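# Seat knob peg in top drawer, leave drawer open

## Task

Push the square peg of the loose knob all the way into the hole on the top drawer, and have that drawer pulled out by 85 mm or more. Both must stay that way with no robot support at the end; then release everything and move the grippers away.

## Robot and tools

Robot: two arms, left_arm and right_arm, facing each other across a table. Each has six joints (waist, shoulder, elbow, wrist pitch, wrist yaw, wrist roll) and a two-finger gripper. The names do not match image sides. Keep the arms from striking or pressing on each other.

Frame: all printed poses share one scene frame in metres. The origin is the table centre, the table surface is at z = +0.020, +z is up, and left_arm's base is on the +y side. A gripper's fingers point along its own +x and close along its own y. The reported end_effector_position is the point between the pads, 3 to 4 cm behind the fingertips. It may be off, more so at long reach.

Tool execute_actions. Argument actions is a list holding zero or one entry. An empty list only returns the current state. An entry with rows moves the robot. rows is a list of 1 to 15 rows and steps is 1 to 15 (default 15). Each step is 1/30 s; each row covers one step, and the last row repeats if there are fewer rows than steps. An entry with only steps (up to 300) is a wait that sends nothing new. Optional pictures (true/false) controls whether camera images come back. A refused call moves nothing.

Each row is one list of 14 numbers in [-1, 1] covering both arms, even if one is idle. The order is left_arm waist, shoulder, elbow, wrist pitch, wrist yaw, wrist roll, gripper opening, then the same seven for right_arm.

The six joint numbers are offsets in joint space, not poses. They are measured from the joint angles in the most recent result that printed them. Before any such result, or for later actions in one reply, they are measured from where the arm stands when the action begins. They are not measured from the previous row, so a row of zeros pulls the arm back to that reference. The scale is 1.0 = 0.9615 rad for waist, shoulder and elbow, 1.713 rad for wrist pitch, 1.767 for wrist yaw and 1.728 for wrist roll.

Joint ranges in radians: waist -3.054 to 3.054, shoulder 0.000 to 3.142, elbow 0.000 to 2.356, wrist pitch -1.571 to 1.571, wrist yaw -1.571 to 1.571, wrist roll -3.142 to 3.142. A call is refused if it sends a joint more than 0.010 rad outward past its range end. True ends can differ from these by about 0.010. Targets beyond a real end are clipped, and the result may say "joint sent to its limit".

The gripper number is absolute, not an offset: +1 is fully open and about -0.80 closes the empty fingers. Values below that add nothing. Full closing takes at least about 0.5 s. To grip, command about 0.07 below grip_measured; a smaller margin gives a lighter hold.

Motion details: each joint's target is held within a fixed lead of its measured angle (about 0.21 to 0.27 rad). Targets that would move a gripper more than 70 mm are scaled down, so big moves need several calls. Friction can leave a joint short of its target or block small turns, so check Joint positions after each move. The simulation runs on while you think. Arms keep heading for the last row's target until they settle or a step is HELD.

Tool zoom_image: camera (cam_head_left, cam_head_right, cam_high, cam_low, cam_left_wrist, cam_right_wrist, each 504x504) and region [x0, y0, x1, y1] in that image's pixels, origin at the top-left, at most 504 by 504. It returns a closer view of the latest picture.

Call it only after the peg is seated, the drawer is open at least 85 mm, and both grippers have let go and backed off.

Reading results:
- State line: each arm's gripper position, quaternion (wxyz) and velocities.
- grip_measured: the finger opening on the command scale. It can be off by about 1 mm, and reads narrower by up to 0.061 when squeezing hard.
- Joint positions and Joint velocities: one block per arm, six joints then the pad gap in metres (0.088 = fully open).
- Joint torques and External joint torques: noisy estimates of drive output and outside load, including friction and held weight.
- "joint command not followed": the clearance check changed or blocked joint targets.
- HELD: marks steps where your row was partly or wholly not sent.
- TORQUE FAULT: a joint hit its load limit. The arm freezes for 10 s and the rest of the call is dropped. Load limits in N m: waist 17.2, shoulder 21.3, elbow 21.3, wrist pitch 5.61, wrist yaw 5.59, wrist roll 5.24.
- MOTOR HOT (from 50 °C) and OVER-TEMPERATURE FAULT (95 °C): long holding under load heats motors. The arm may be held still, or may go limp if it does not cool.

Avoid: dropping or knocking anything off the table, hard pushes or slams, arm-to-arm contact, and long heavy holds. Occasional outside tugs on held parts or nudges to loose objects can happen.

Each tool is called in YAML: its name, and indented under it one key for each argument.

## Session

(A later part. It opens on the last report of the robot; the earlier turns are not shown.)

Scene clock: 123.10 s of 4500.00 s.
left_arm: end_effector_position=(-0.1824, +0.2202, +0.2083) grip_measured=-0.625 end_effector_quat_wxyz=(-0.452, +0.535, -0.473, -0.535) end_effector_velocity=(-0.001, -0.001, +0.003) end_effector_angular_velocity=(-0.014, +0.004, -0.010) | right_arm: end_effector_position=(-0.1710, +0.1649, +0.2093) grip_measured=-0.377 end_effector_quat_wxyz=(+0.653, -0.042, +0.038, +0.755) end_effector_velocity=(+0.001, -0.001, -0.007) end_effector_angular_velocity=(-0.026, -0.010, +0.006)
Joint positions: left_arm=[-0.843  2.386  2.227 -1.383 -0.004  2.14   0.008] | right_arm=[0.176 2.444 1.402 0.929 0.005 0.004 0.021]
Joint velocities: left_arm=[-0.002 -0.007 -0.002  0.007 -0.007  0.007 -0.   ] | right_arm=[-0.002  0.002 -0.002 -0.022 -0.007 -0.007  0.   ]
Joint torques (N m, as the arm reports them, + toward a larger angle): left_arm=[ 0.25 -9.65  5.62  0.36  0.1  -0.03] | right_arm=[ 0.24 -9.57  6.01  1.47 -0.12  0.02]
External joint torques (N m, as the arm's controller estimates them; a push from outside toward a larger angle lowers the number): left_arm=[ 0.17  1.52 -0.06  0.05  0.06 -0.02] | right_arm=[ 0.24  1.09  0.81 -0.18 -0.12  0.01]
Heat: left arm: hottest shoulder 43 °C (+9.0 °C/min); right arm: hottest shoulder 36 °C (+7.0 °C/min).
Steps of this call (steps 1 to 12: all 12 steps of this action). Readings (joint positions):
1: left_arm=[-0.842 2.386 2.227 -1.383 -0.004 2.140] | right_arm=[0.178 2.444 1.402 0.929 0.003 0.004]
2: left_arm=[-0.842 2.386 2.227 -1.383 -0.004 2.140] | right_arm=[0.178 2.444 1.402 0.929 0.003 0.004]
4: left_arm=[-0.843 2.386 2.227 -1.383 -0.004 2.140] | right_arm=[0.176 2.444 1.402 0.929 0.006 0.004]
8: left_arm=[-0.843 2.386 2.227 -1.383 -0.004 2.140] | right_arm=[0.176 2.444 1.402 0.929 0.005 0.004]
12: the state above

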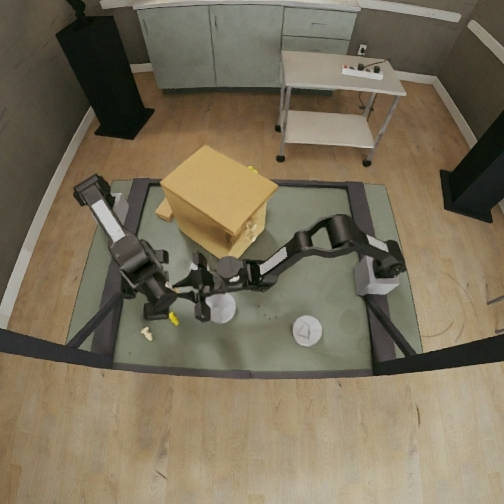

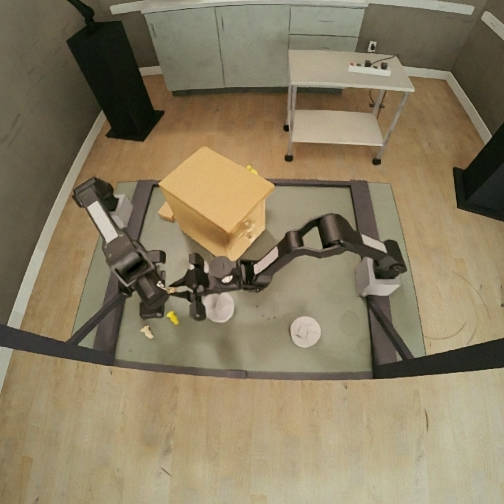

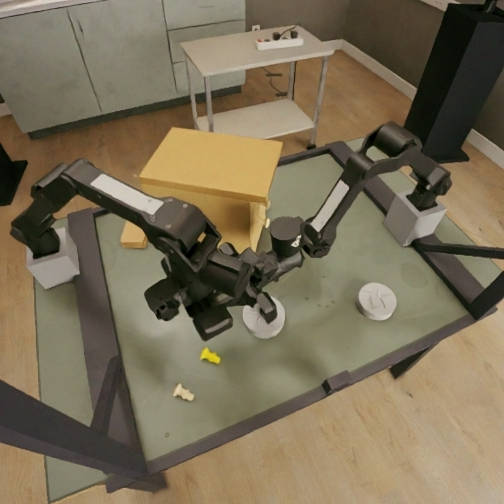

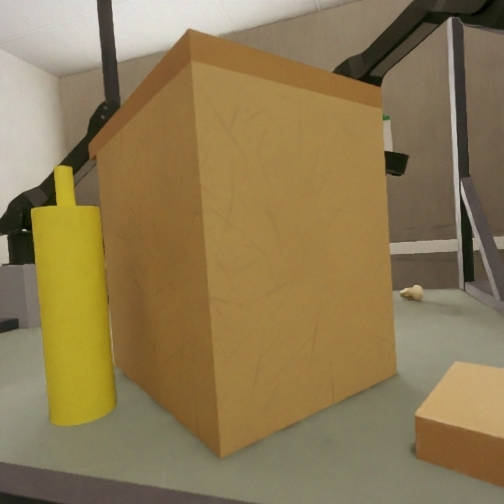

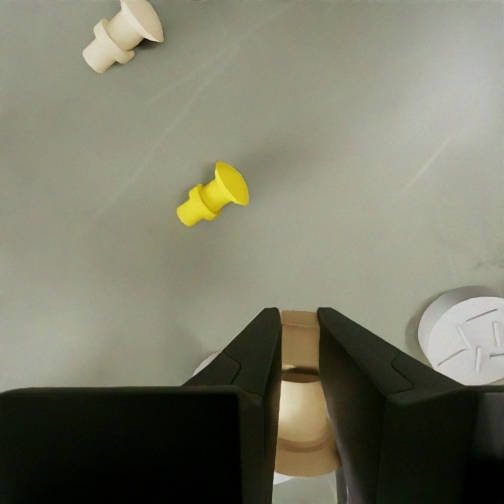

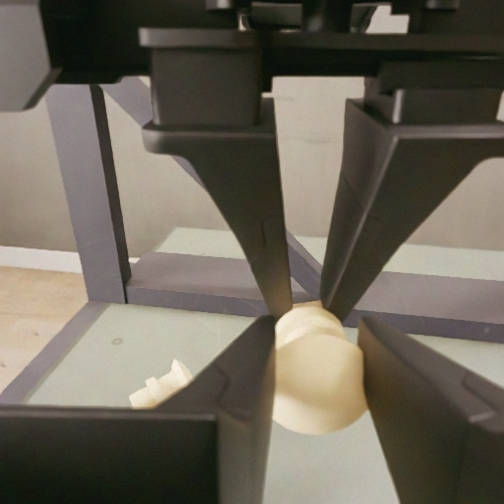

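execute_actions:
  actions:
    - {"rows":[[0,0,0,0,0,0,0,0,0,0,0,0,0,-0.46]],"steps":10}
  pictures: false

execute_actions:
  actions:
    - {"rows":[[0,0,0,0,0,0,0,0,-0.14,-0.24,0.05,0,0,-0.46]],"steps":12}
  pictures: false

execute_actions:
  actions:
    - {"rows":[[-0.15,-0.85,-0.9,0.1,0,0,0,0.13,-0.66,-0.97,0.263,0,0,-0.46]],"steps":15}
  pictures: false

execute_actions:
  actions:
    - {"steps":14}
  pictures: false

execute_actions:
  actions:
    - {"rows":[[0,0,0,0,0,0,0,0,0,0,0,0.525,0,-0.46]],"steps":15}
  pictures: false

execute_actions:
  actions:
    - {"steps":12}

zoom_image:
  camera: "cam_right_wrist"
  region: [240,240,400,380]

zoom_image:
  camera: "cam_high"
  region: [240,140,360,260]

Scene clock: 137.23 s of 4500.00 s.
left_arm: end_effector_position=(-0.1824, +0.2202, +0.2083) grip_measured=-0.024 end_effector_quat_wxyz=(-0.452, +0.535, -0.473, -0.535) end_effector_velocity=(+0.004, +0.003, +0.000) end_effector_angular_velocity=(+0.009, -0.021, +0.005) | right_arm: end_effector_position=(-0.1710, +0.1649, +0.2093) grip_measured=-0.377 end_effector_quat_wxyz=(+0.653, -0.042, +0.038, +0.755) end_effector_velocity=(+0.003, +0.001, +0.005) end_effector_angular_velocity=(+0.025, -0.019, -0.007)
Joint positions: left_arm=[-0.843  2.386  2.227 -1.383 -0.004  2.14   0.038] | right_arm=[0.176 2.444 1.402 0.929 0.005 0.004 0.021]
Joint velocities: left_arm=[-0.002 -0.002 -0.002 -0.022 -0.007 -0.007  0.012] | right_arm=[-0.002 -0.002 -0.002  0.022  0.007 -0.022 -0.   ]
Joint torques (N m, as the arm reports them, + toward a larger angle): left_arm=[-0.06 -9.32  5.65  0.41  0.1  -0.04] | right_arm=[ 0.02 -9.61  6.05  1.47  0.    0.03]
External joint torques (N m, as the arm's controller estimates them; a push from outside toward a larger angle lowers the number): left_arm=[-0.06  1.8   0.02  0.12  0.05 -0.04] | right_arm=[ 0.02  1.18  0.77 -0.21  0.    0.02]
Heat: left arm: hottest shoulder 44 °C (+8.1 °C/min); right arm: hottest shoulder 39 °C (+10.2 °C/min).
Steps of this call (steps 1 to 15: the robot went on to your last target; steps 16 to 90: nothing new was sent; then 10.80 s passed at rest; steps 91 to 100: all 10 steps of this action). Readings (joint positions):
91: left_arm=[-0.843 2.386 2.227 -1.383 -0.004 2.140] | right_arm=[0.176 2.444 1.402 0.929 0.005 0.004]
92: left_arm=[-0.843 2.386 2.227 -1.383 -0.004 2.140] | right_arm=[0.176 2.444 1.402 0.929 0.005 0.004]
94: left_arm=[-0.843 2.386 2.227 -1.383 -0.004 2.140] | right_arm=[0.176 2.444 1.402 0.929 0.005 0.004]
98: left_arm=[-0.843 2.386 2.227 -1.383 -0.004 2.140] | right_arm=[0.176 2.444 1.402 0.929 0.005 0.004]
100: the state above

Scene clock: 137.63 s of 4500.00 s.
left_arm: end_effector_position=(-0.1824, +0.2202, +0.2083) grip_measured=-0.003 end_effector_quat_wxyz=(-0.452, +0.535, -0.473, -0.535) end_effector_velocity=(+0.004, +0.003, +0.000) end_effector_angular_velocity=(+0.009, -0.022, -0.010) | right_arm: end_effector_position=(-0.1647, +0.1233, +0.2069) grip_measured=-0.377 end_effector_quat_wxyz=(+0.652, -0.053, +0.048, +0.754) end_effector_velocity=(-0.001, -0.004, +0.009) end_effector_angular_velocity=(+0.022, -0.001, +0.020)
Joint positions: left_arm=[-0.843  2.386  2.227 -1.383 -0.004  2.14   0.039] | right_arm=[0.176 2.33  1.179 1.008 0.005 0.004 0.021]
Joint velocities: left_arm=[-0.002 -0.002 -0.002 -0.022 -0.007  0.007  0.   ] | right_arm=[-0.002 -0.022 -0.022  0.022 -0.022 -0.007 -0.   ]
Joint torques (N m, as the arm reports them, + toward a larger angle): left_arm=[-0.13 -9.46  5.62  0.36  0.06 -0.01] | right_arm=[  0.   -10.57   4.86   1.8   -0.01   0.02]
External joint torques (N m, as the arm's controller estimates them; a push from outside toward a larger angle lowers the number): left_arm=[-0.14  1.63  0.01  0.08  0.02 -0.01] | right_arm=[-0.01 -0.82  0.01  0.12  0.    0.01]
Heat: left arm: hottest shoulder 44 °C (+8.1 °C/min); right arm: hottest shoulder 39 °C (+10.1 °C/min).
Steps of this call (steps 1 to 12: all 12 steps of this action). Readings (joint positions):
1: left_arm=[-0.843 2.386 2.227 -1.383 -0.004 2.140] | right_arm=[0.176 2.431 1.377 0.940 0.005 0.004]
2: left_arm=[-0.843 2.386 2.227 -1.383 -0.004 2.140] | right_arm=[0.176 2.403 1.319 0.963 0.005 0.004]
4: left_arm=[-0.843 2.386 2.227 -1.383 -0.004 2.140] | right_arm=[0.176 2.358 1.234 0.987 0.005 0.004]
8: left_arm=[-0.843 2.386 2.227 -1.383 -0.004 2.140] | right_arm=[0.176 2.334 1.187 1.004 0.005 0.004]
12: the state above

Scene clock: 138.13 s of 4500.00 s.
left_arm: end_effector_position=(-0.0981, +0.3543, +0.2808) grip_measured=-0.003 end_effector_quat_wxyz=(-0.449, +0.489, -0.548, -0.509) end_effector_velocity=(+0.200, +0.128, +0.083) end_effector_angular_velocity=(-0.109, +0.159, +0.006) | right_arm: end_effector_position=(-0.1899, -0.0503, +0.3393) grip_measured=-0.377 end_effector_quat_wxyz=(+0.602, +0.086, -0.062, +0.792) end_effector_velocity=(+0.086, -0.313, -0.305) end_effector_angular_velocity=(-0.891, -0.249, +0.021)
Joint positions: left_arm=[-0.986  1.641  1.434 -1.221 -0.003  2.14   0.039] | right_arm=[0.3   1.72  0.474 1.458 0.004 0.004 0.021]
Joint velocities: left_arm=[-0.002 -1.053 -0.823 -0.037 -0.007 -0.007 -0.   ] | right_arm=[-0.002 -0.608 -1.585  0.051 -0.022  0.007 -0.   ]
Joint torques (N m, as the arm reports them, + toward a larger angle): left_arm=[-0.05 -4.07  5.69  1.13  0.03 -0.04] | right_arm=[-0.06 -2.3   2.36  0.72  0.02  0.02]
External joint torques (N m, as the arm's controller estimates them; a push from outside toward a larger angle lowers the number): left_arm=[ 0.2   0.4  -0.36 -0.1  -0.06 -0.01] | right_arm=[-0.1   0.47 -0.43 -0.02  0.03  0.01]
Heat: left arm: hottest shoulder 44 °C (+8.0 °C/min); right arm: hottest shoulder 39 °C (+10.0 °C/min).
Steps of this call (steps 1 to 15: all 15 steps of this action). Readings (joint positions):
1: left_arm=[-0.847 2.364 2.196 -1.349 -0.006 2.140] | right_arm=[0.179 2.316 1.162 1.028 0.008 0.004]
2: left_arm=[-0.861 2.328 2.139 -1.306 -0.008 2.140] | right_arm=[0.189 2.293 1.121 1.067 0.010 0.004]
4: left_arm=[-0.913 2.242 2.023 -1.262 -0.008 2.140] | right_arm=[0.225 2.230 1.034 1.145 0.009 0.004]
8: left_arm=[-1.004 2.023 1.796 -1.224 -0.003 2.140] | right_arm=[0.290 2.061 0.855 1.327 0.004 0.004]
15: the state above

Scene clock: 138.60 s of 4500.00 s.
left_arm: end_effector_position=(-0.0849, +0.3628, +0.2808) grip_measured=-0.003 end_effector_quat_wxyz=(-0.448, +0.489, -0.549, -0.509) end_effector_velocity=(+0.004, -0.000, -0.002) end_effector_angular_velocity=(-0.011, -0.021, +0.008) | right_arm: end_effector_position=(-0.1775, -0.0942, +0.2707) grip_measured=-0.377 end_effector_quat_wxyz=(+0.605, +0.001, +0.002, +0.796) end_effector_velocity=(+0.003, -0.004, -0.006) end_effector_angular_velocity=(-0.023, +0.001, -0.000)
Joint positions: left_arm=[-0.986  1.579  1.368 -1.215 -0.003  2.14   0.039] | right_arm=[0.3   1.706 0.252 1.453 0.004 0.004 0.021]
Joint velocities: left_arm=[-0.002 -0.002 -0.007 -0.007 -0.022 -0.007 -0.   ] | right_arm=[-0.007 -0.002 -0.017 -0.007 -0.007  0.007 -0.   ]
Joint torques (N m, as the arm reports them, + toward a larger angle): left_arm=[-0.14 -5.8   5.07  0.75  0.   -0.02] | right_arm=[ 0.02 -4.87  3.46  1.77  0.02  0.02]
External joint torques (N m, as the arm's controller estimates them; a push from outside toward a larger angle lowers the number): left_arm=[-0.15  0.13 -0.81  0.24 -0.05 -0.02] | right_arm=[ 0.03 -0.37 -0.07  0.1   0.02  0.01]
Heat: left arm: hottest shoulder 44 °C (+8.1 °C/min); right arm: hottest shoulder 39 °C (+10.1 °C/min).
Steps of this call (steps 1 to 14: the robot went on to your last target). Readings (joint positions):
1: left_arm=[-0.986 1.613 1.413 -1.220 -0.003 2.140] | right_arm=[0.300 1.707 0.420 1.459 0.004 0.004]
2: left_arm=[-0.986 1.594 1.401 -1.219 -0.003 2.140] | right_arm=[0.300 1.704 0.368 1.458 0.004 0.004]
4: left_arm=[-0.986 1.579 1.386 -1.215 -0.003 2.140] | right_arm=[0.300 1.707 0.291 1.445 0.004 0.004]
8: left_arm=[-0.986 1.579 1.370 -1.215 -0.003 2.140] | right_arm=[0.300 1.707 0.256 1.453 0.004 0.004]
14: the state above

Scene clock: 139.10 s of 4500.00 s.
left_arm: end_effector_position=(-0.0849, +0.3628, +0.2808) grip_measured=-0.003 end_effector_quat_wxyz=(-0.448, +0.489, -0.549, -0.509) end_effector_velocity=(+0.002, +0.003, -0.002) end_effector_angular_velocity=(+0.015, -0.005, +0.018) | right_arm: end_effector_position=(-0.0497, -0.1170, +0.2707) grip_measured=-0.376 end_effector_quat_wxyz=(+0.890, +0.002, +0.001, +0.457) end_effector_velocity=(+0.043, -0.031, +0.001) end_effector_angular_velocity=(+0.003, -0.004, -0.347)
Joint positions: left_arm=[-0.986  1.579  1.368 -1.215 -0.003  2.14   0.039] | right_arm=[0.301 1.706 0.252 1.453 0.897 0.004 0.021]
Joint velocities: left_arm=[-0.002 -0.002 -0.007 -0.007  0.007 -0.022 -0.   ] | right_arm=[-0.002 -0.002 -0.002  0.007  0.344 -0.007 -0.   ]
Joint torques (N m, as the arm reports them, + toward a larger angle): left_arm=[ 0.04 -4.99  5.92  0.57  0.06  0.01] | right_arm=[-0.09 -3.58  3.73  1.22  0.11  0.02]
External joint torques (N m, as the arm's controller estimates them; a push from outside toward a larger angle lowers the number): left_arm=[0.05 0.9  0.13 0.09 0.01 0.02] | right_arm=[-0.16  0.67  0.4  -0.21  0.12  0.02]
Heat: left arm: hottest shoulder 44 °C (+8.0 °C/min); right arm: hottest shoulder 39 °C (+10.0 °C/min).
Steps of this call (steps 1 to 15: all 15 steps of this action). Readings (joint positions):
1: left_arm=[-0.986 1.579 1.368 -1.215 -0.003 2.140] | right_arm=[0.304 1.706 0.252 1.453 0.048 0.004]
2: left_arm=[-0.986 1.579 1.368 -1.215 -0.003 2.140] | right_arm=[0.306 1.706 0.252 1.453 0.129 0.004]
4: left_arm=[-0.986 1.579 1.368 -1.215 -0.003 2.140] | right_arm=[0.304 1.706 0.252 1.453 0.279 0.004]
8: left_arm=[-0.986 1.579 1.368 -1.215 -0.003 2.140] | right_arm=[0.303 1.706 0.252 1.453 0.576 0.004]
15: the state above

Scene clock: 139.50 s of 4500.00 s.
left_arm: end_effector_position=(-0.0849, +0.3628, +0.2808) grip_measured=-0.003 end_effector_quat_wxyz=(-0.448, +0.489, -0.549, -0.509) end_effector_velocity=(+0.005, +0.003, -0.001) end_effector_angular_velocity=(+0.007, -0.022, +0.006) | right_arm: end_effector_position=(-0.0459, -0.1198, +0.2707) grip_measured=-0.376 end_effector_quat_wxyz=(+0.897, +0.002, +0.001, +0.443) end_effector_velocity=(-0.002, +0.001, -0.003) end_effector_angular_velocity=(-0.026, -0.012, +0.020)
Joint positions: left_arm=[-0.986  1.579  1.368 -1.215 -0.003  2.14   0.039] | right_arm=[0.301 1.706 0.252 1.453 0.929 0.004 0.021]
Joint velocities: left_arm=[-0.002 -0.002 -0.002 -0.022 -0.007 -0.007 -0.   ] | right_arm=[-0.002 -0.002 -0.002 -0.022 -0.022 -0.007 -0.   ]
Joint torques (N m, as the arm reports them, + toward a larger angle): left_arm=[ 0.12 -4.95  5.79  0.62  0.08  0.01] | right_arm=[-0.04 -3.59  3.7   1.2   0.14  0.02]
External joint torques (N m, as the arm's controller estimates them; a push from outside toward a larger angle lowers the number): left_arm=[ 0.1   0.93 -0.04  0.13  0.03  0.01] | right_arm=[-0.06  0.63  0.46 -0.2   0.15  0.01]
Heat: left arm: hottest shoulder 44 °C (+8.1 °C/min); right arm: hottest shoulder 39 °C (+10.1 °C/min).
Steps of this call (steps 1 to 12: the robot went on to your last target). Readings (joint positions):
1: left_arm=[-0.986 1.579 1.368 -1.215 -0.003 2.140] | right_arm=[0.301 1.706 0.252 1.453 0.907 0.004]
2: left_arm=[-0.986 1.579 1.368 -1.215 -0.003 2.140] | right_arm=[0.301 1.706 0.252 1.453 0.914 0.004]
4: left_arm=[-0.986 1.579 1.368 -1.215 -0.003 2.140] | right_arm=[0.301 1.706 0.252 1.453 0.922 0.004]
8: left_arm=[-0.986 1.579 1.368 -1.215 -0.003 2.140] | right_arm=[0.301 1.706 0.252 1.453 0.928 0.004]
12: the state above

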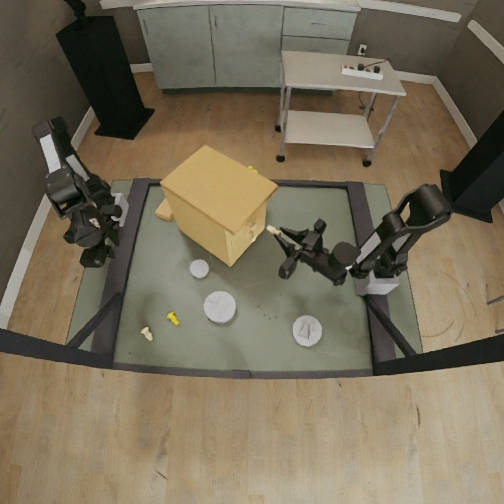

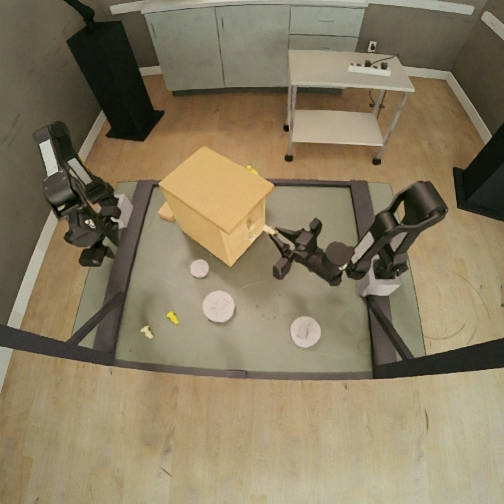

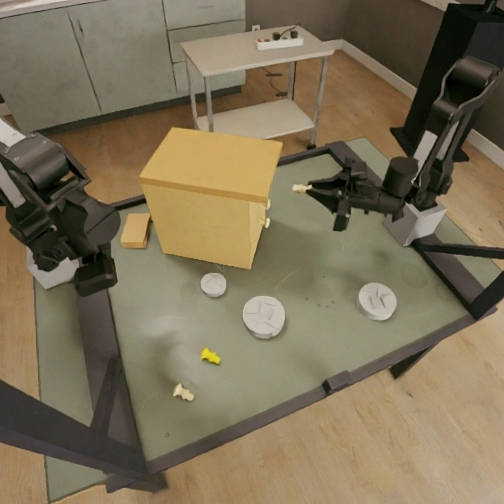

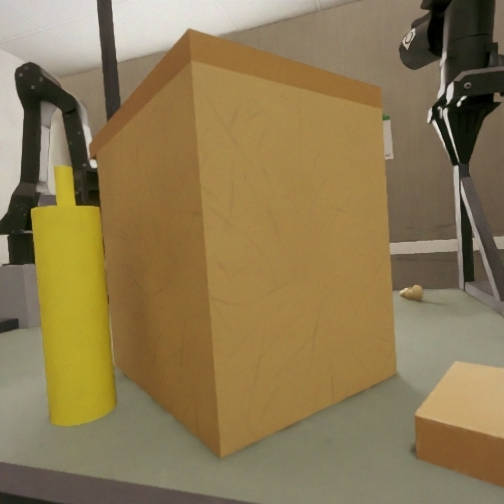

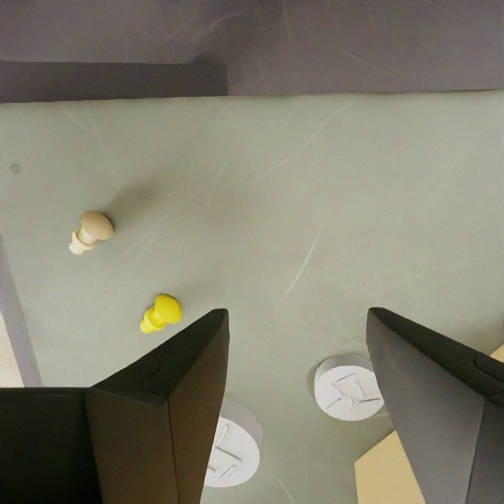

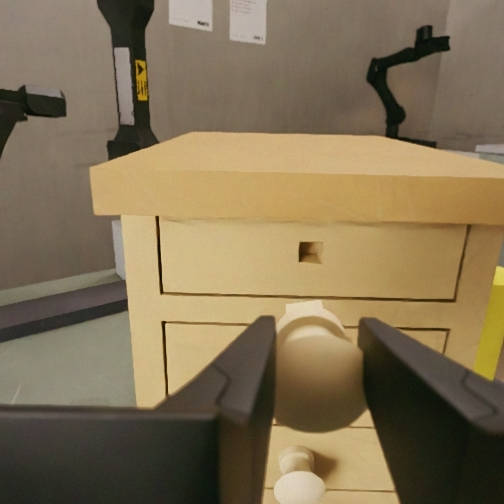

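Region (240, 240, 400, 380) of cam_right_wrist's 504x504 image, scaled by 3.150, with more detail than that image has; it fills the top 441 rows of this view, and the rest is white.

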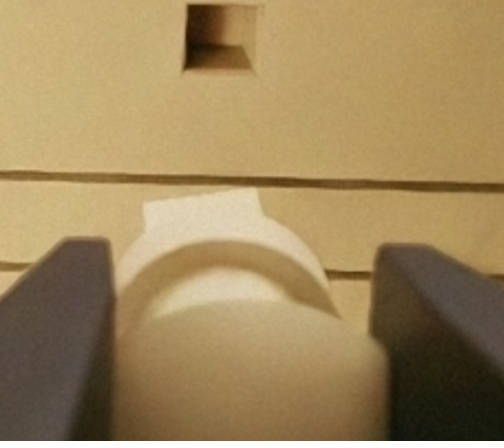

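Region (240, 140, 360, 260) of cam_high's 504x504 image, scaled by 4.200, with more detail than that image has.

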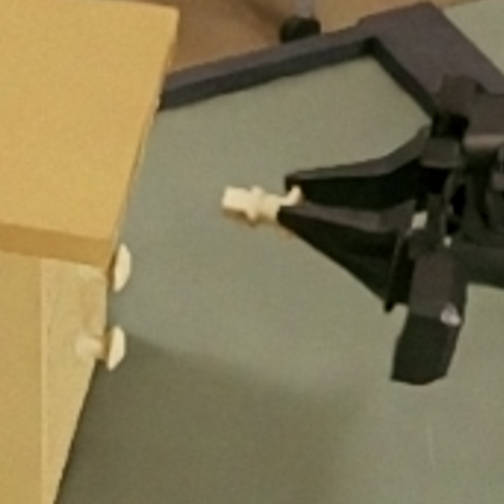

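execute_actions:
  actions:
    - {"rows":[[0,0,0,0,0,0,0,-0.23,0.134,0.123,0.009,-0.126,0.088,-0.46]],"steps":15}

zoom_image:
  camera: "cam_right_wrist"
  region: [240,240,400,380]

zoom_image:
  camera: "cam_high"
  region: [240,140,360,260]

Scene clock: 150.47 s of 4500.00 s.
left_arm: end_effector_position=(-0.0849, +0.3628, +0.2808) grip_measured=-0.003 end_effector_quat_wxyz=(-0.448, +0.489, -0.549, -0.509) end_effector_velocity=(+0.002, +0.001, -0.000) end_effector_angular_velocity=(-0.001, -0.009, +0.006) | right_arm: end_effector_position=(-0.0026, -0.0836, +0.2627) grip_measured=-0.376 end_effector_quat_wxyz=(+0.894, +0.066, +0.034, +0.442) end_effector_velocity=(+0.002, +0.002, +0.000) end_effector_angular_velocity=(-0.007, -0.006, +0.010)
Joint positions: left_arm=[-0.986  1.579  1.368 -1.215 -0.003  2.14   0.039] | right_arm=[0.084 1.828 0.361 1.464 0.71  0.15  0.021]
Joint velocities: left_arm=[-0.002 -0.002 -0.002 -0.007 -0.007 -0.007 -0.   ] | right_arm=[-0.012 -0.002  0.002 -0.007 -0.022 -0.007 -0.   ]
Joint torques (N m, as the arm reports them, + toward a larger angle): left_arm=[ 0.09 -5.    5.97  0.59  0.08 -0.02] | right_arm=[-0.32 -3.87  4.77  1.61 -0.11  0.16]
External joint torques (N m, as the arm's controller estimates them; a push from outside toward a larger angle lowers the number): left_arm=[ 0.09  0.9   0.13  0.1   0.02 -0.01] | right_arm=[-0.33  1.3   1.47  0.1  -0.11  0.16]
Heat: left arm: hottest shoulder 41 °C (+3.0 °C/min); right arm: hottest shoulder 36 °C (+7.1 °C/min).
Steps of this call (steps 1 to 30: the robot went on to your last target; steps 31 to 90: nothing new was sent; then 7.47 s passed at rest; steps 91 to 105: all 15 steps of this action). Readings (joint positions):
91: left_arm=[-0.986 1.579 1.368 -1.215 -0.003 2.140] | right_arm=[0.281 1.721 0.262 1.458 0.886 0.031]
92: left_arm=[-0.986 1.579 1.368 -1.215 -0.003 2.140] | right_arm=[0.227 1.750 0.287 1.463 0.828 0.069]
94: left_arm=[-0.986 1.579 1.368 -1.215 -0.003 2.140] | right_arm=[0.139 1.801 0.339 1.460 0.767 0.111]
98: left_arm=[-0.986 1.579 1.368 -1.215 -0.003 2.140] | right_arm=[0.089 1.823 0.357 1.463 0.724 0.141]
105: the state above

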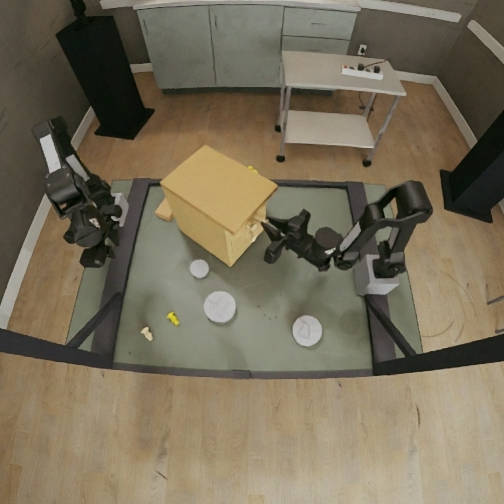

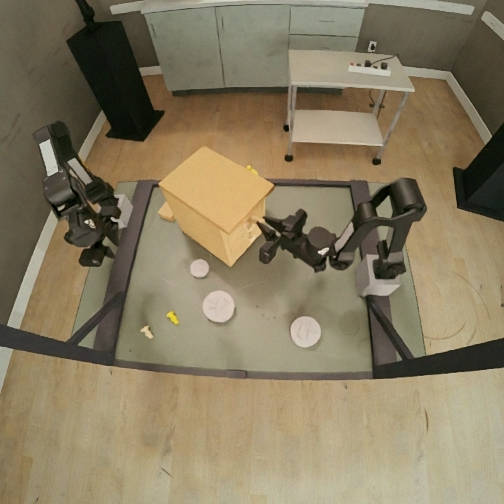

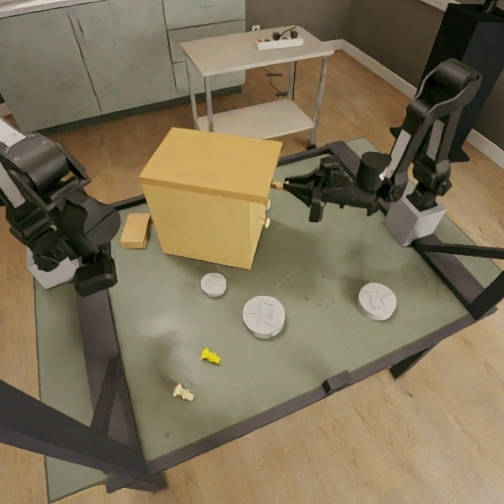

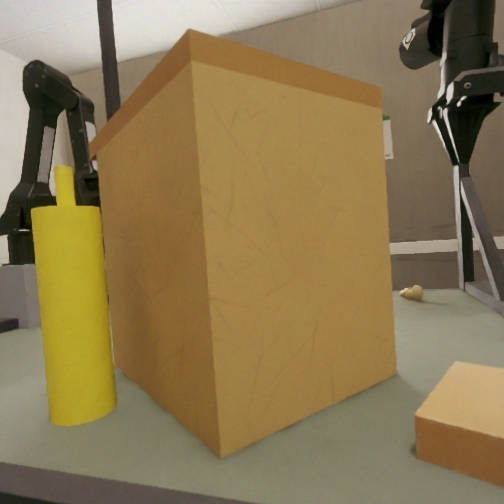

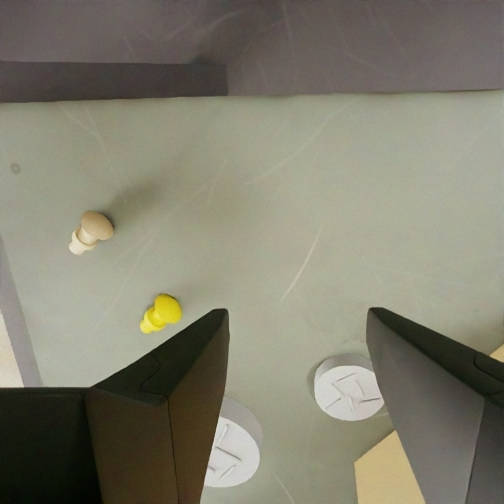

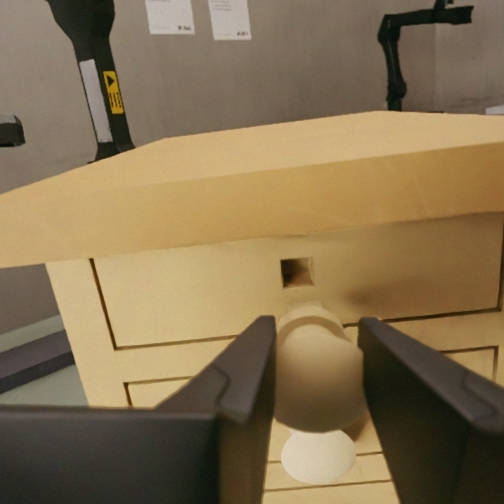

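Region (240, 240, 400, 380) of cam_right_wrist's 504x504 image, scaled by 3.150, with more detail than that image has; it fills the top 441 rows of this view, and the rest is white.

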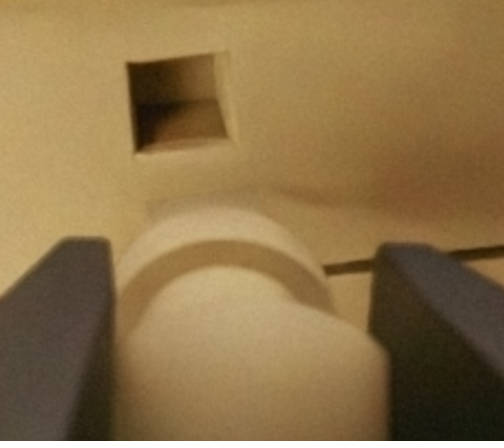

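Region (240, 140, 360, 260) of cam_high's 504x504 image, scaled by 4.200, with more detail than that image has.

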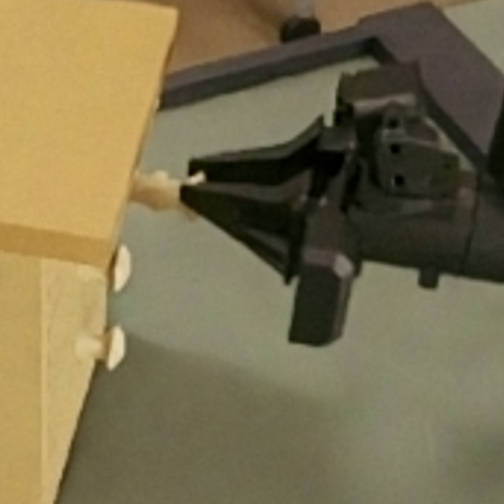

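execute_actions:
  actions:
    - {"rows":[[0,0,0,0,0,0,0,-0.036,-0.034,0.05,-0.039,-0.02,0.01,-0.46]],"steps":15}

zoom_image:
  camera: "cam_right_wrist"
  region: [240,240,400,380]

Scene clock: 158.67 s of 4500.00 s.
left_arm: end_effector_position=(-0.0849, +0.3628, +0.2808) grip_measured=-0.003 end_effector_quat_wxyz=(-0.448, +0.489, -0.549, -0.509) end_effector_velocity=(+0.002, +0.003, -0.002) end_effector_angular_velocity=(+0.014, -0.006, +0.004) | right_arm: end_effector_position=(+0.0044, -0.0743, +0.2688) grip_measured=-0.376 end_effector_quat_wxyz=(+0.893, +0.069, +0.037, +0.443) end_effector_velocity=(-0.002, +0.001, -0.004) end_effector_angular_velocity=(-0.026, -0.006, +0.020)
Joint positions: left_arm=[-0.986  1.579  1.368 -1.215 -0.003  2.14   0.039] | right_arm=[0.053 1.807 0.4   1.399 0.678 0.161 0.021]
Joint velocities: left_arm=[-0.002 -0.002 -0.007 -0.007  0.007 -0.007 -0.   ] | right_arm=[-0.002 -0.002 -0.002 -0.022 -0.022 -0.007 -0.   ]
Joint torques (N m, as the arm reports them, + toward a larger angle): left_arm=[ 0.01 -5.04  5.72  0.58  0.07  0.01] | right_arm=[-0.32 -5.68  5.12  1.19 -0.12  0.18]
External joint torques (N m, as the arm's controller estimates them; a push from outside toward a larger angle lowers the number): left_arm=[ 0.    0.84 -0.09  0.09  0.02  0.02] | right_arm=[-0.36 -0.42  1.53 -0.33 -0.11  0.18]
Heat: left arm: hottest shoulder 40 °C (+1.0 °C/min); right arm: hottest shoulder 35 °C (+4.1 °C/min).
Steps of this call (steps 1 to 15: the robot went on to your last target; steps 16 to 90: nothing new was sent; then 4.70 s passed at rest; steps 91 to 105: all 15 steps of this action). Readings (joint positions):
91: left_arm=[-0.986 1.579 1.368 -1.215 -0.003 2.140] | right_arm=[0.080 1.827 0.365 1.456 0.703 0.153]
92: left_arm=[-0.986 1.579 1.368 -1.215 -0.003 2.140] | right_arm=[0.073 1.823 0.373 1.435 0.694 0.155]
94: left_arm=[-0.986 1.579 1.368 -1.215 -0.003 2.140] | right_arm=[0.060 1.818 0.390 1.417 0.686 0.159]
98: left_arm=[-0.986 1.579 1.368 -1.215 -0.003 2.140] | right_arm=[0.053 1.808 0.400 1.404 0.679 0.161]
105: the state above

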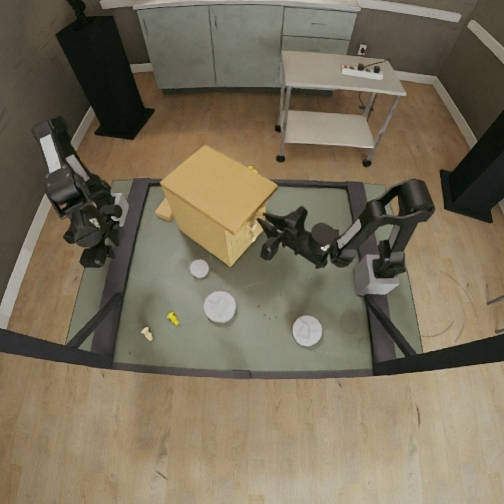

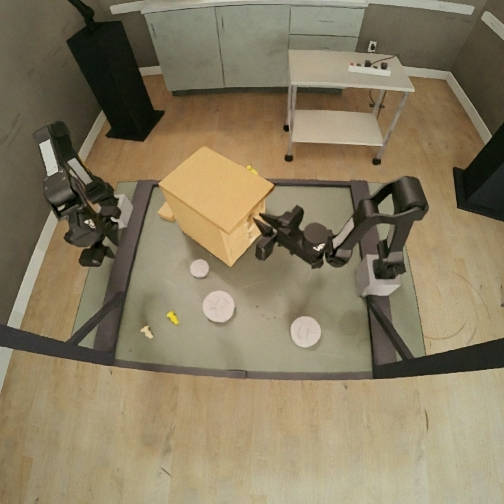

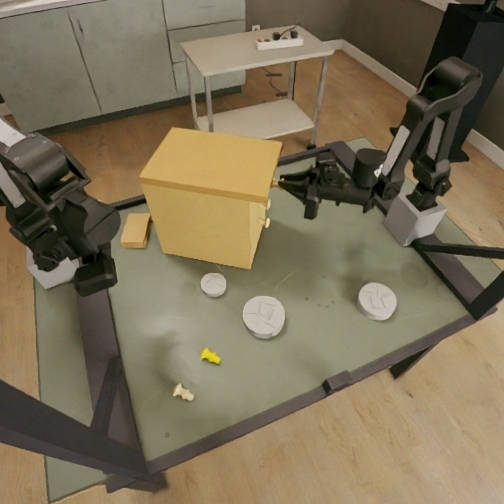

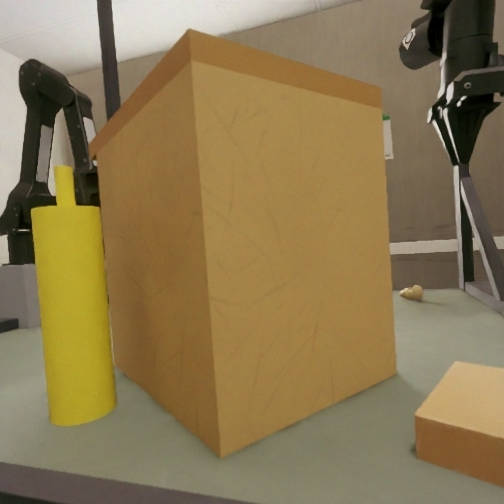

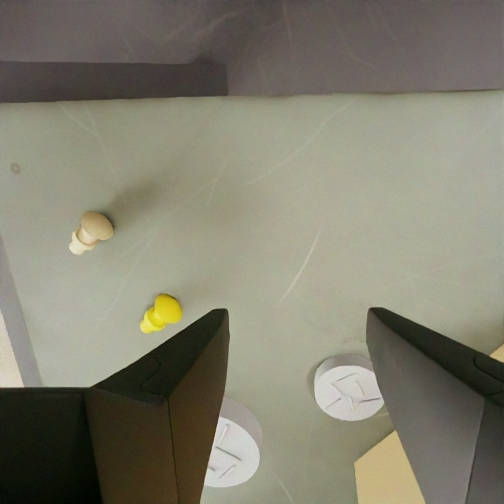

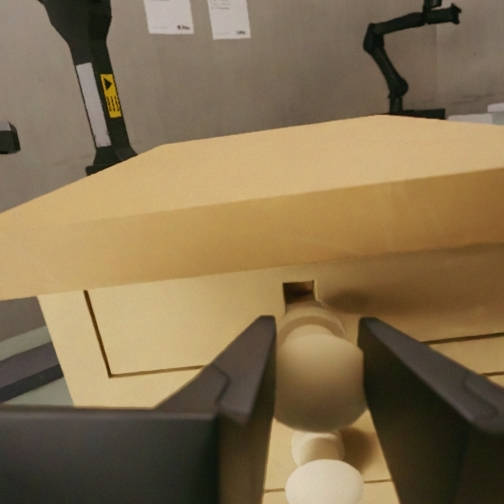

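Region (240, 240, 400, 380) of cam_right_wrist's 504x504 image, scaled by 3.150, with more detail than that image has; it fills the top 441 rows of this view, and the rest is white.

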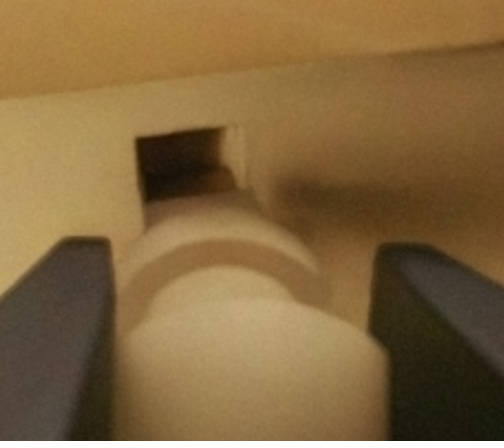

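execute_actions:
  actions:
    - {"rows":[[0,0,0,0,0,0,0,-0.019,-0.02,0.03,-0.015,-0.011,0,-0.46]],"steps":15}

zoom_image:
  camera: "cam_right_wrist"
  region: [240,240,400,380]

Scene clock: 163.80 s of 4500.00 s.
left_arm: end_effector_position=(-0.0849, +0.3628, +0.2808) grip_measured=-0.003 end_effector_quat_wxyz=(-0.448, +0.489, -0.549, -0.509) end_effector_velocity=(+0.002, +0.001, -0.000) end_effector_angular_velocity=(-0.001, -0.009, +0.006) | right_arm: end_effector_position=(+0.0078, -0.0697, +0.2728) grip_measured=-0.376 end_effector_quat_wxyz=(+0.893, +0.070, +0.037, +0.443) end_effector_velocity=(+0.000, -0.000, -0.001) end_effector_angular_velocity=(-0.003, +0.006, +0.005)
Joint positions: left_arm=[-0.986  1.579  1.368 -1.215 -0.003  2.14   0.039] | right_arm=[0.038 1.799 0.42  1.375 0.661 0.161 0.021]
Joint velocities: left_arm=[-0.002 -0.002 -0.002 -0.007 -0.007 -0.007  0.   ] | right_arm=[-0.002 -0.002 -0.002 -0.007 -0.007  0.007 -0.   ]
Joint torques (N m, as the arm reports them, + toward a larger angle): left_arm=[ 0.08 -5.11  5.93  0.57  0.08  0.01] | right_arm=[-0.34 -5.74  5.33  1.23 -0.11  0.02]
External joint torques (N m, as the arm's controller estimates them; a push from outside toward a larger angle lowers the number): left_arm=[0.08 0.79 0.09 0.08 0.03 0.02] | right_arm=[-0.32 -0.35  1.59 -0.31 -0.11  0.01]
Heat: left arm: hottest shoulder 39 °C (-1.0 °C/min); right arm: hottest shoulder 35 °C (+3.0 °C/min).
Steps of this call (steps 1 to 15: the robot went on to your last target; steps 16 to 90: nothing new was sent; then 1.63 s passed at rest; steps 91 to 105: all 15 steps of this action). Readings (joint positions):
91: left_arm=[-0.986 1.579 1.368 -1.215 -0.003 2.140] | right_arm=[0.051 1.806 0.402 1.394 0.674 0.161]
92: left_arm=[-0.986 1.579 1.368 -1.215 -0.003 2.140] | right_arm=[0.048 1.805 0.406 1.386 0.670 0.161]
94: left_arm=[-0.986 1.579 1.368 -1.215 -0.003 2.140] | right_arm=[0.042 1.803 0.415 1.381 0.666 0.161]
98: left_arm=[-0.986 1.579 1.368 -1.215 -0.003 2.140] | right_arm=[0.038 1.799 0.420 1.377 0.662 0.161]
105: the state above

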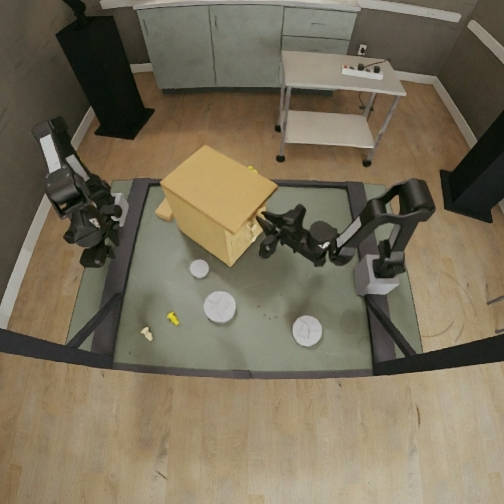

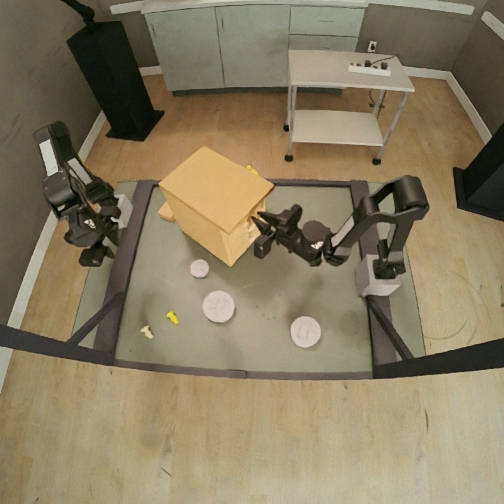

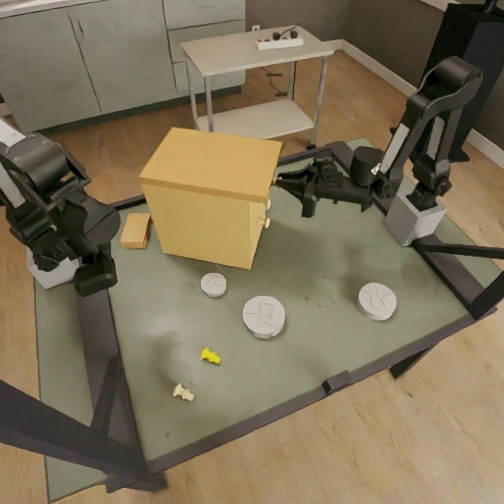

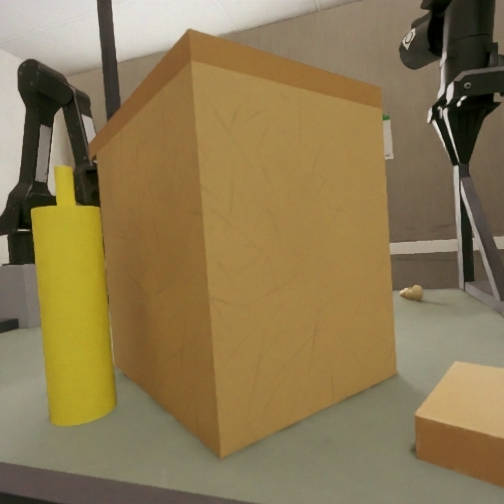

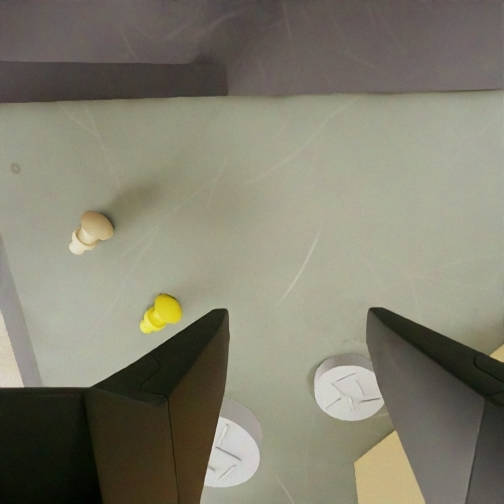

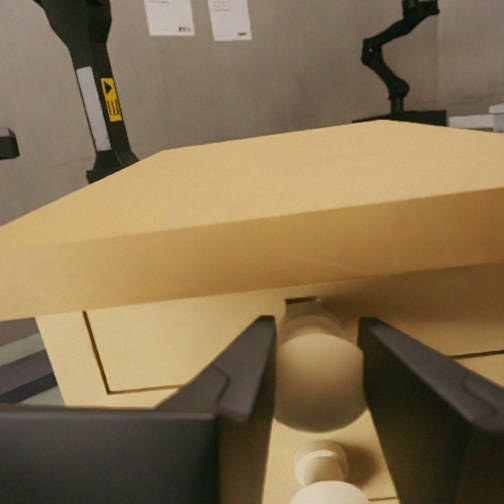

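Region (240, 240, 400, 380) of cam_right_wrist's 504x504 image, scaled by 3.150, with more detail than that image has; it fills the top 441 rows of this view, and the rest is white.

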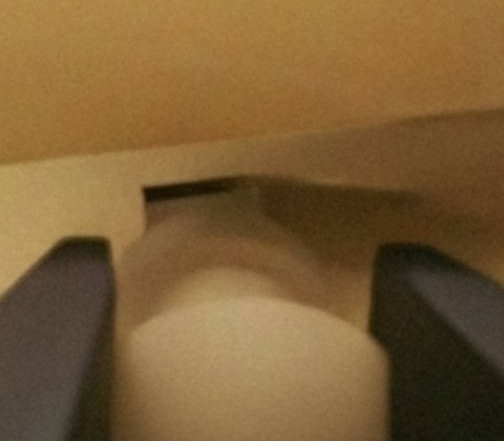

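execute_actions:
  actions:
    - {"rows":[[0,0,0,0,0,0,0,-0.018,0.022,0.029,-0.004,-0.0095,0,-0.46]],"steps":15}

zoom_image:
  camera: "cam_right_wrist"
  region: [240,240,400,380]

Scene clock: 171.17 s of 4500.00 s.
left_arm: end_effector_position=(-0.0849, +0.3628, +0.2808) grip_measured=-0.003 end_effector_quat_wxyz=(-0.448, +0.489, -0.549, -0.509) end_effector_velocity=(+0.002, +0.001, +0.001) end_effector_angular_velocity=(-0.004, -0.005, +0.006) | right_arm: end_effector_position=(+0.0113, -0.0651, +0.2720) grip_measured=-0.376 end_effector_quat_wxyz=(+0.893, +0.070, +0.037, +0.443) end_effector_velocity=(+0.002, -0.001, -0.001) end_effector_angular_velocity=(-0.012, -0.006, +0.000)
Joint positions: left_arm=[-0.986  1.579  1.368 -1.215 -0.003  2.14   0.039] | right_arm=[0.024 1.814 0.439 1.37  0.647 0.161 0.021]
Joint velocities: left_arm=[-0.002 -0.007 -0.002 -0.007 -0.007 -0.007 -0.   ] | right_arm=[-0.007 -0.002 -0.002 -0.007 -0.007 -0.007 -0.   ]
Joint torques (N m, as the arm reports them, + toward a larger angle): left_arm=[-0.02 -4.91  5.9   0.59  0.12  0.  ] | right_arm=[-0.33 -4.15  5.37  1.22 -0.11  0.02]
External joint torques (N m, as the arm's controller estimates them; a push from outside toward a larger angle lowers the number): left_arm=[0.01 1.04 0.04 0.1  0.06 0.01] | right_arm=[-0.29  1.39  1.61 -0.33 -0.12  0.01]
Heat: left arm: hottest shoulder 38 °C (-3.0 °C/min); right arm: hottest shoulder 35 °C (+1.0 °C/min).
Steps of this call (steps 1 to 15: the robot went on to your last target; steps 16 to 90: nothing new was sent; then 3.87 s passed at rest; steps 91 to 105: all 15 steps of this action). Readings (joint positions):
91: left_arm=[-0.986 1.579 1.368 -1.215 -0.003 2.140] | right_arm=[0.037 1.800 0.422 1.374 0.658 0.161]
92: left_arm=[-0.986 1.579 1.368 -1.215 -0.003 2.140] | right_arm=[0.033 1.803 0.426 1.373 0.654 0.161]
94: left_arm=[-0.986 1.579 1.368 -1.215 -0.003 2.140] | right_arm=[0.028 1.808 0.434 1.371 0.651 0.161]
98: left_arm=[-0.986 1.579 1.368 -1.215 -0.003 2.140] | right_arm=[0.025 1.813 0.438 1.370 0.648 0.161]
105: the state above

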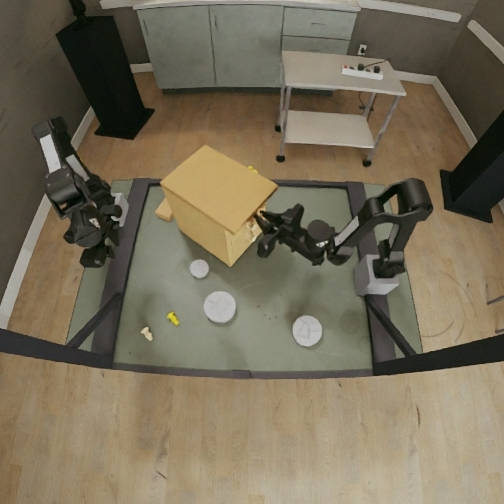

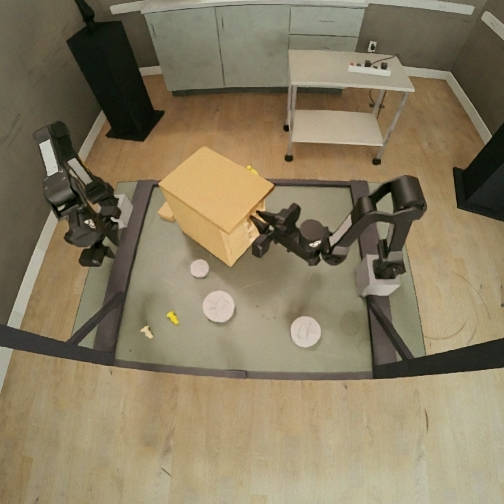

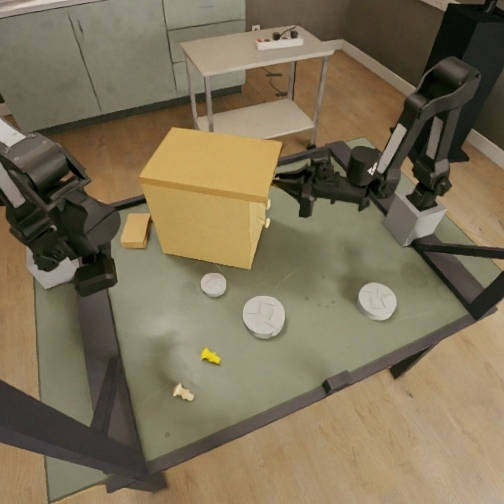

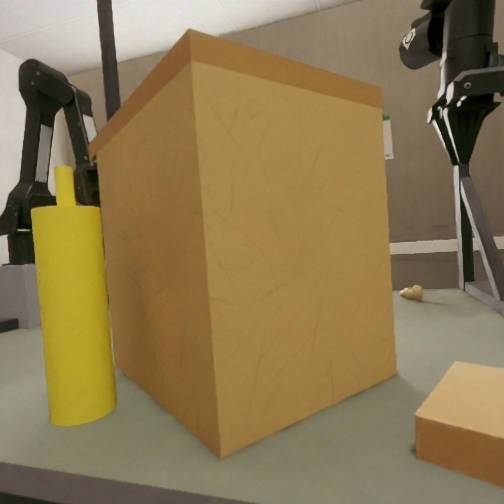

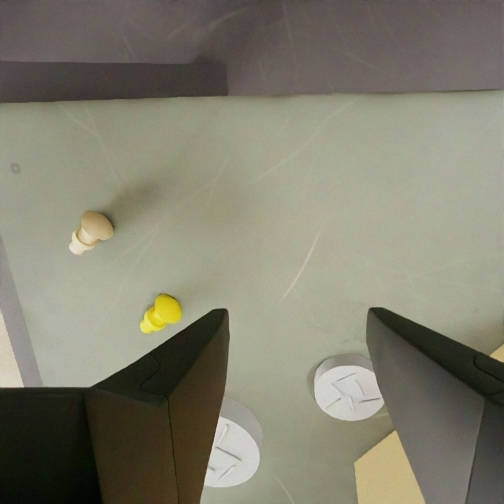

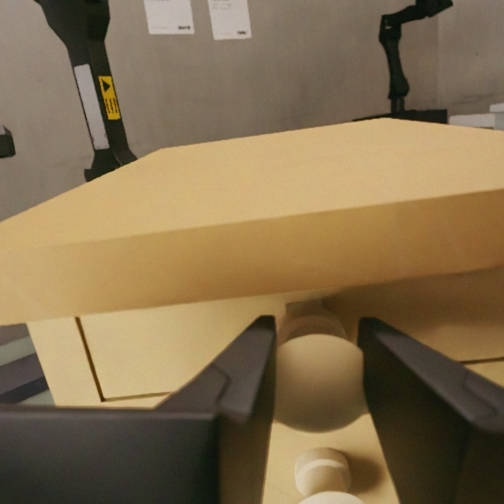

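Region (240, 240, 400, 380) of cam_right_wrist's 504x504 image, scaled by 3.150, with more detail than that image has; it fills the top 441 rows of this view, and the rest is white.

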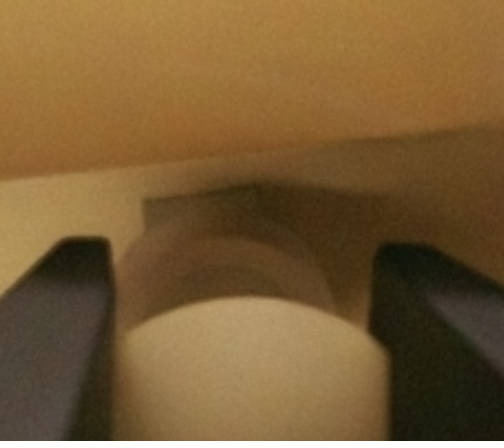

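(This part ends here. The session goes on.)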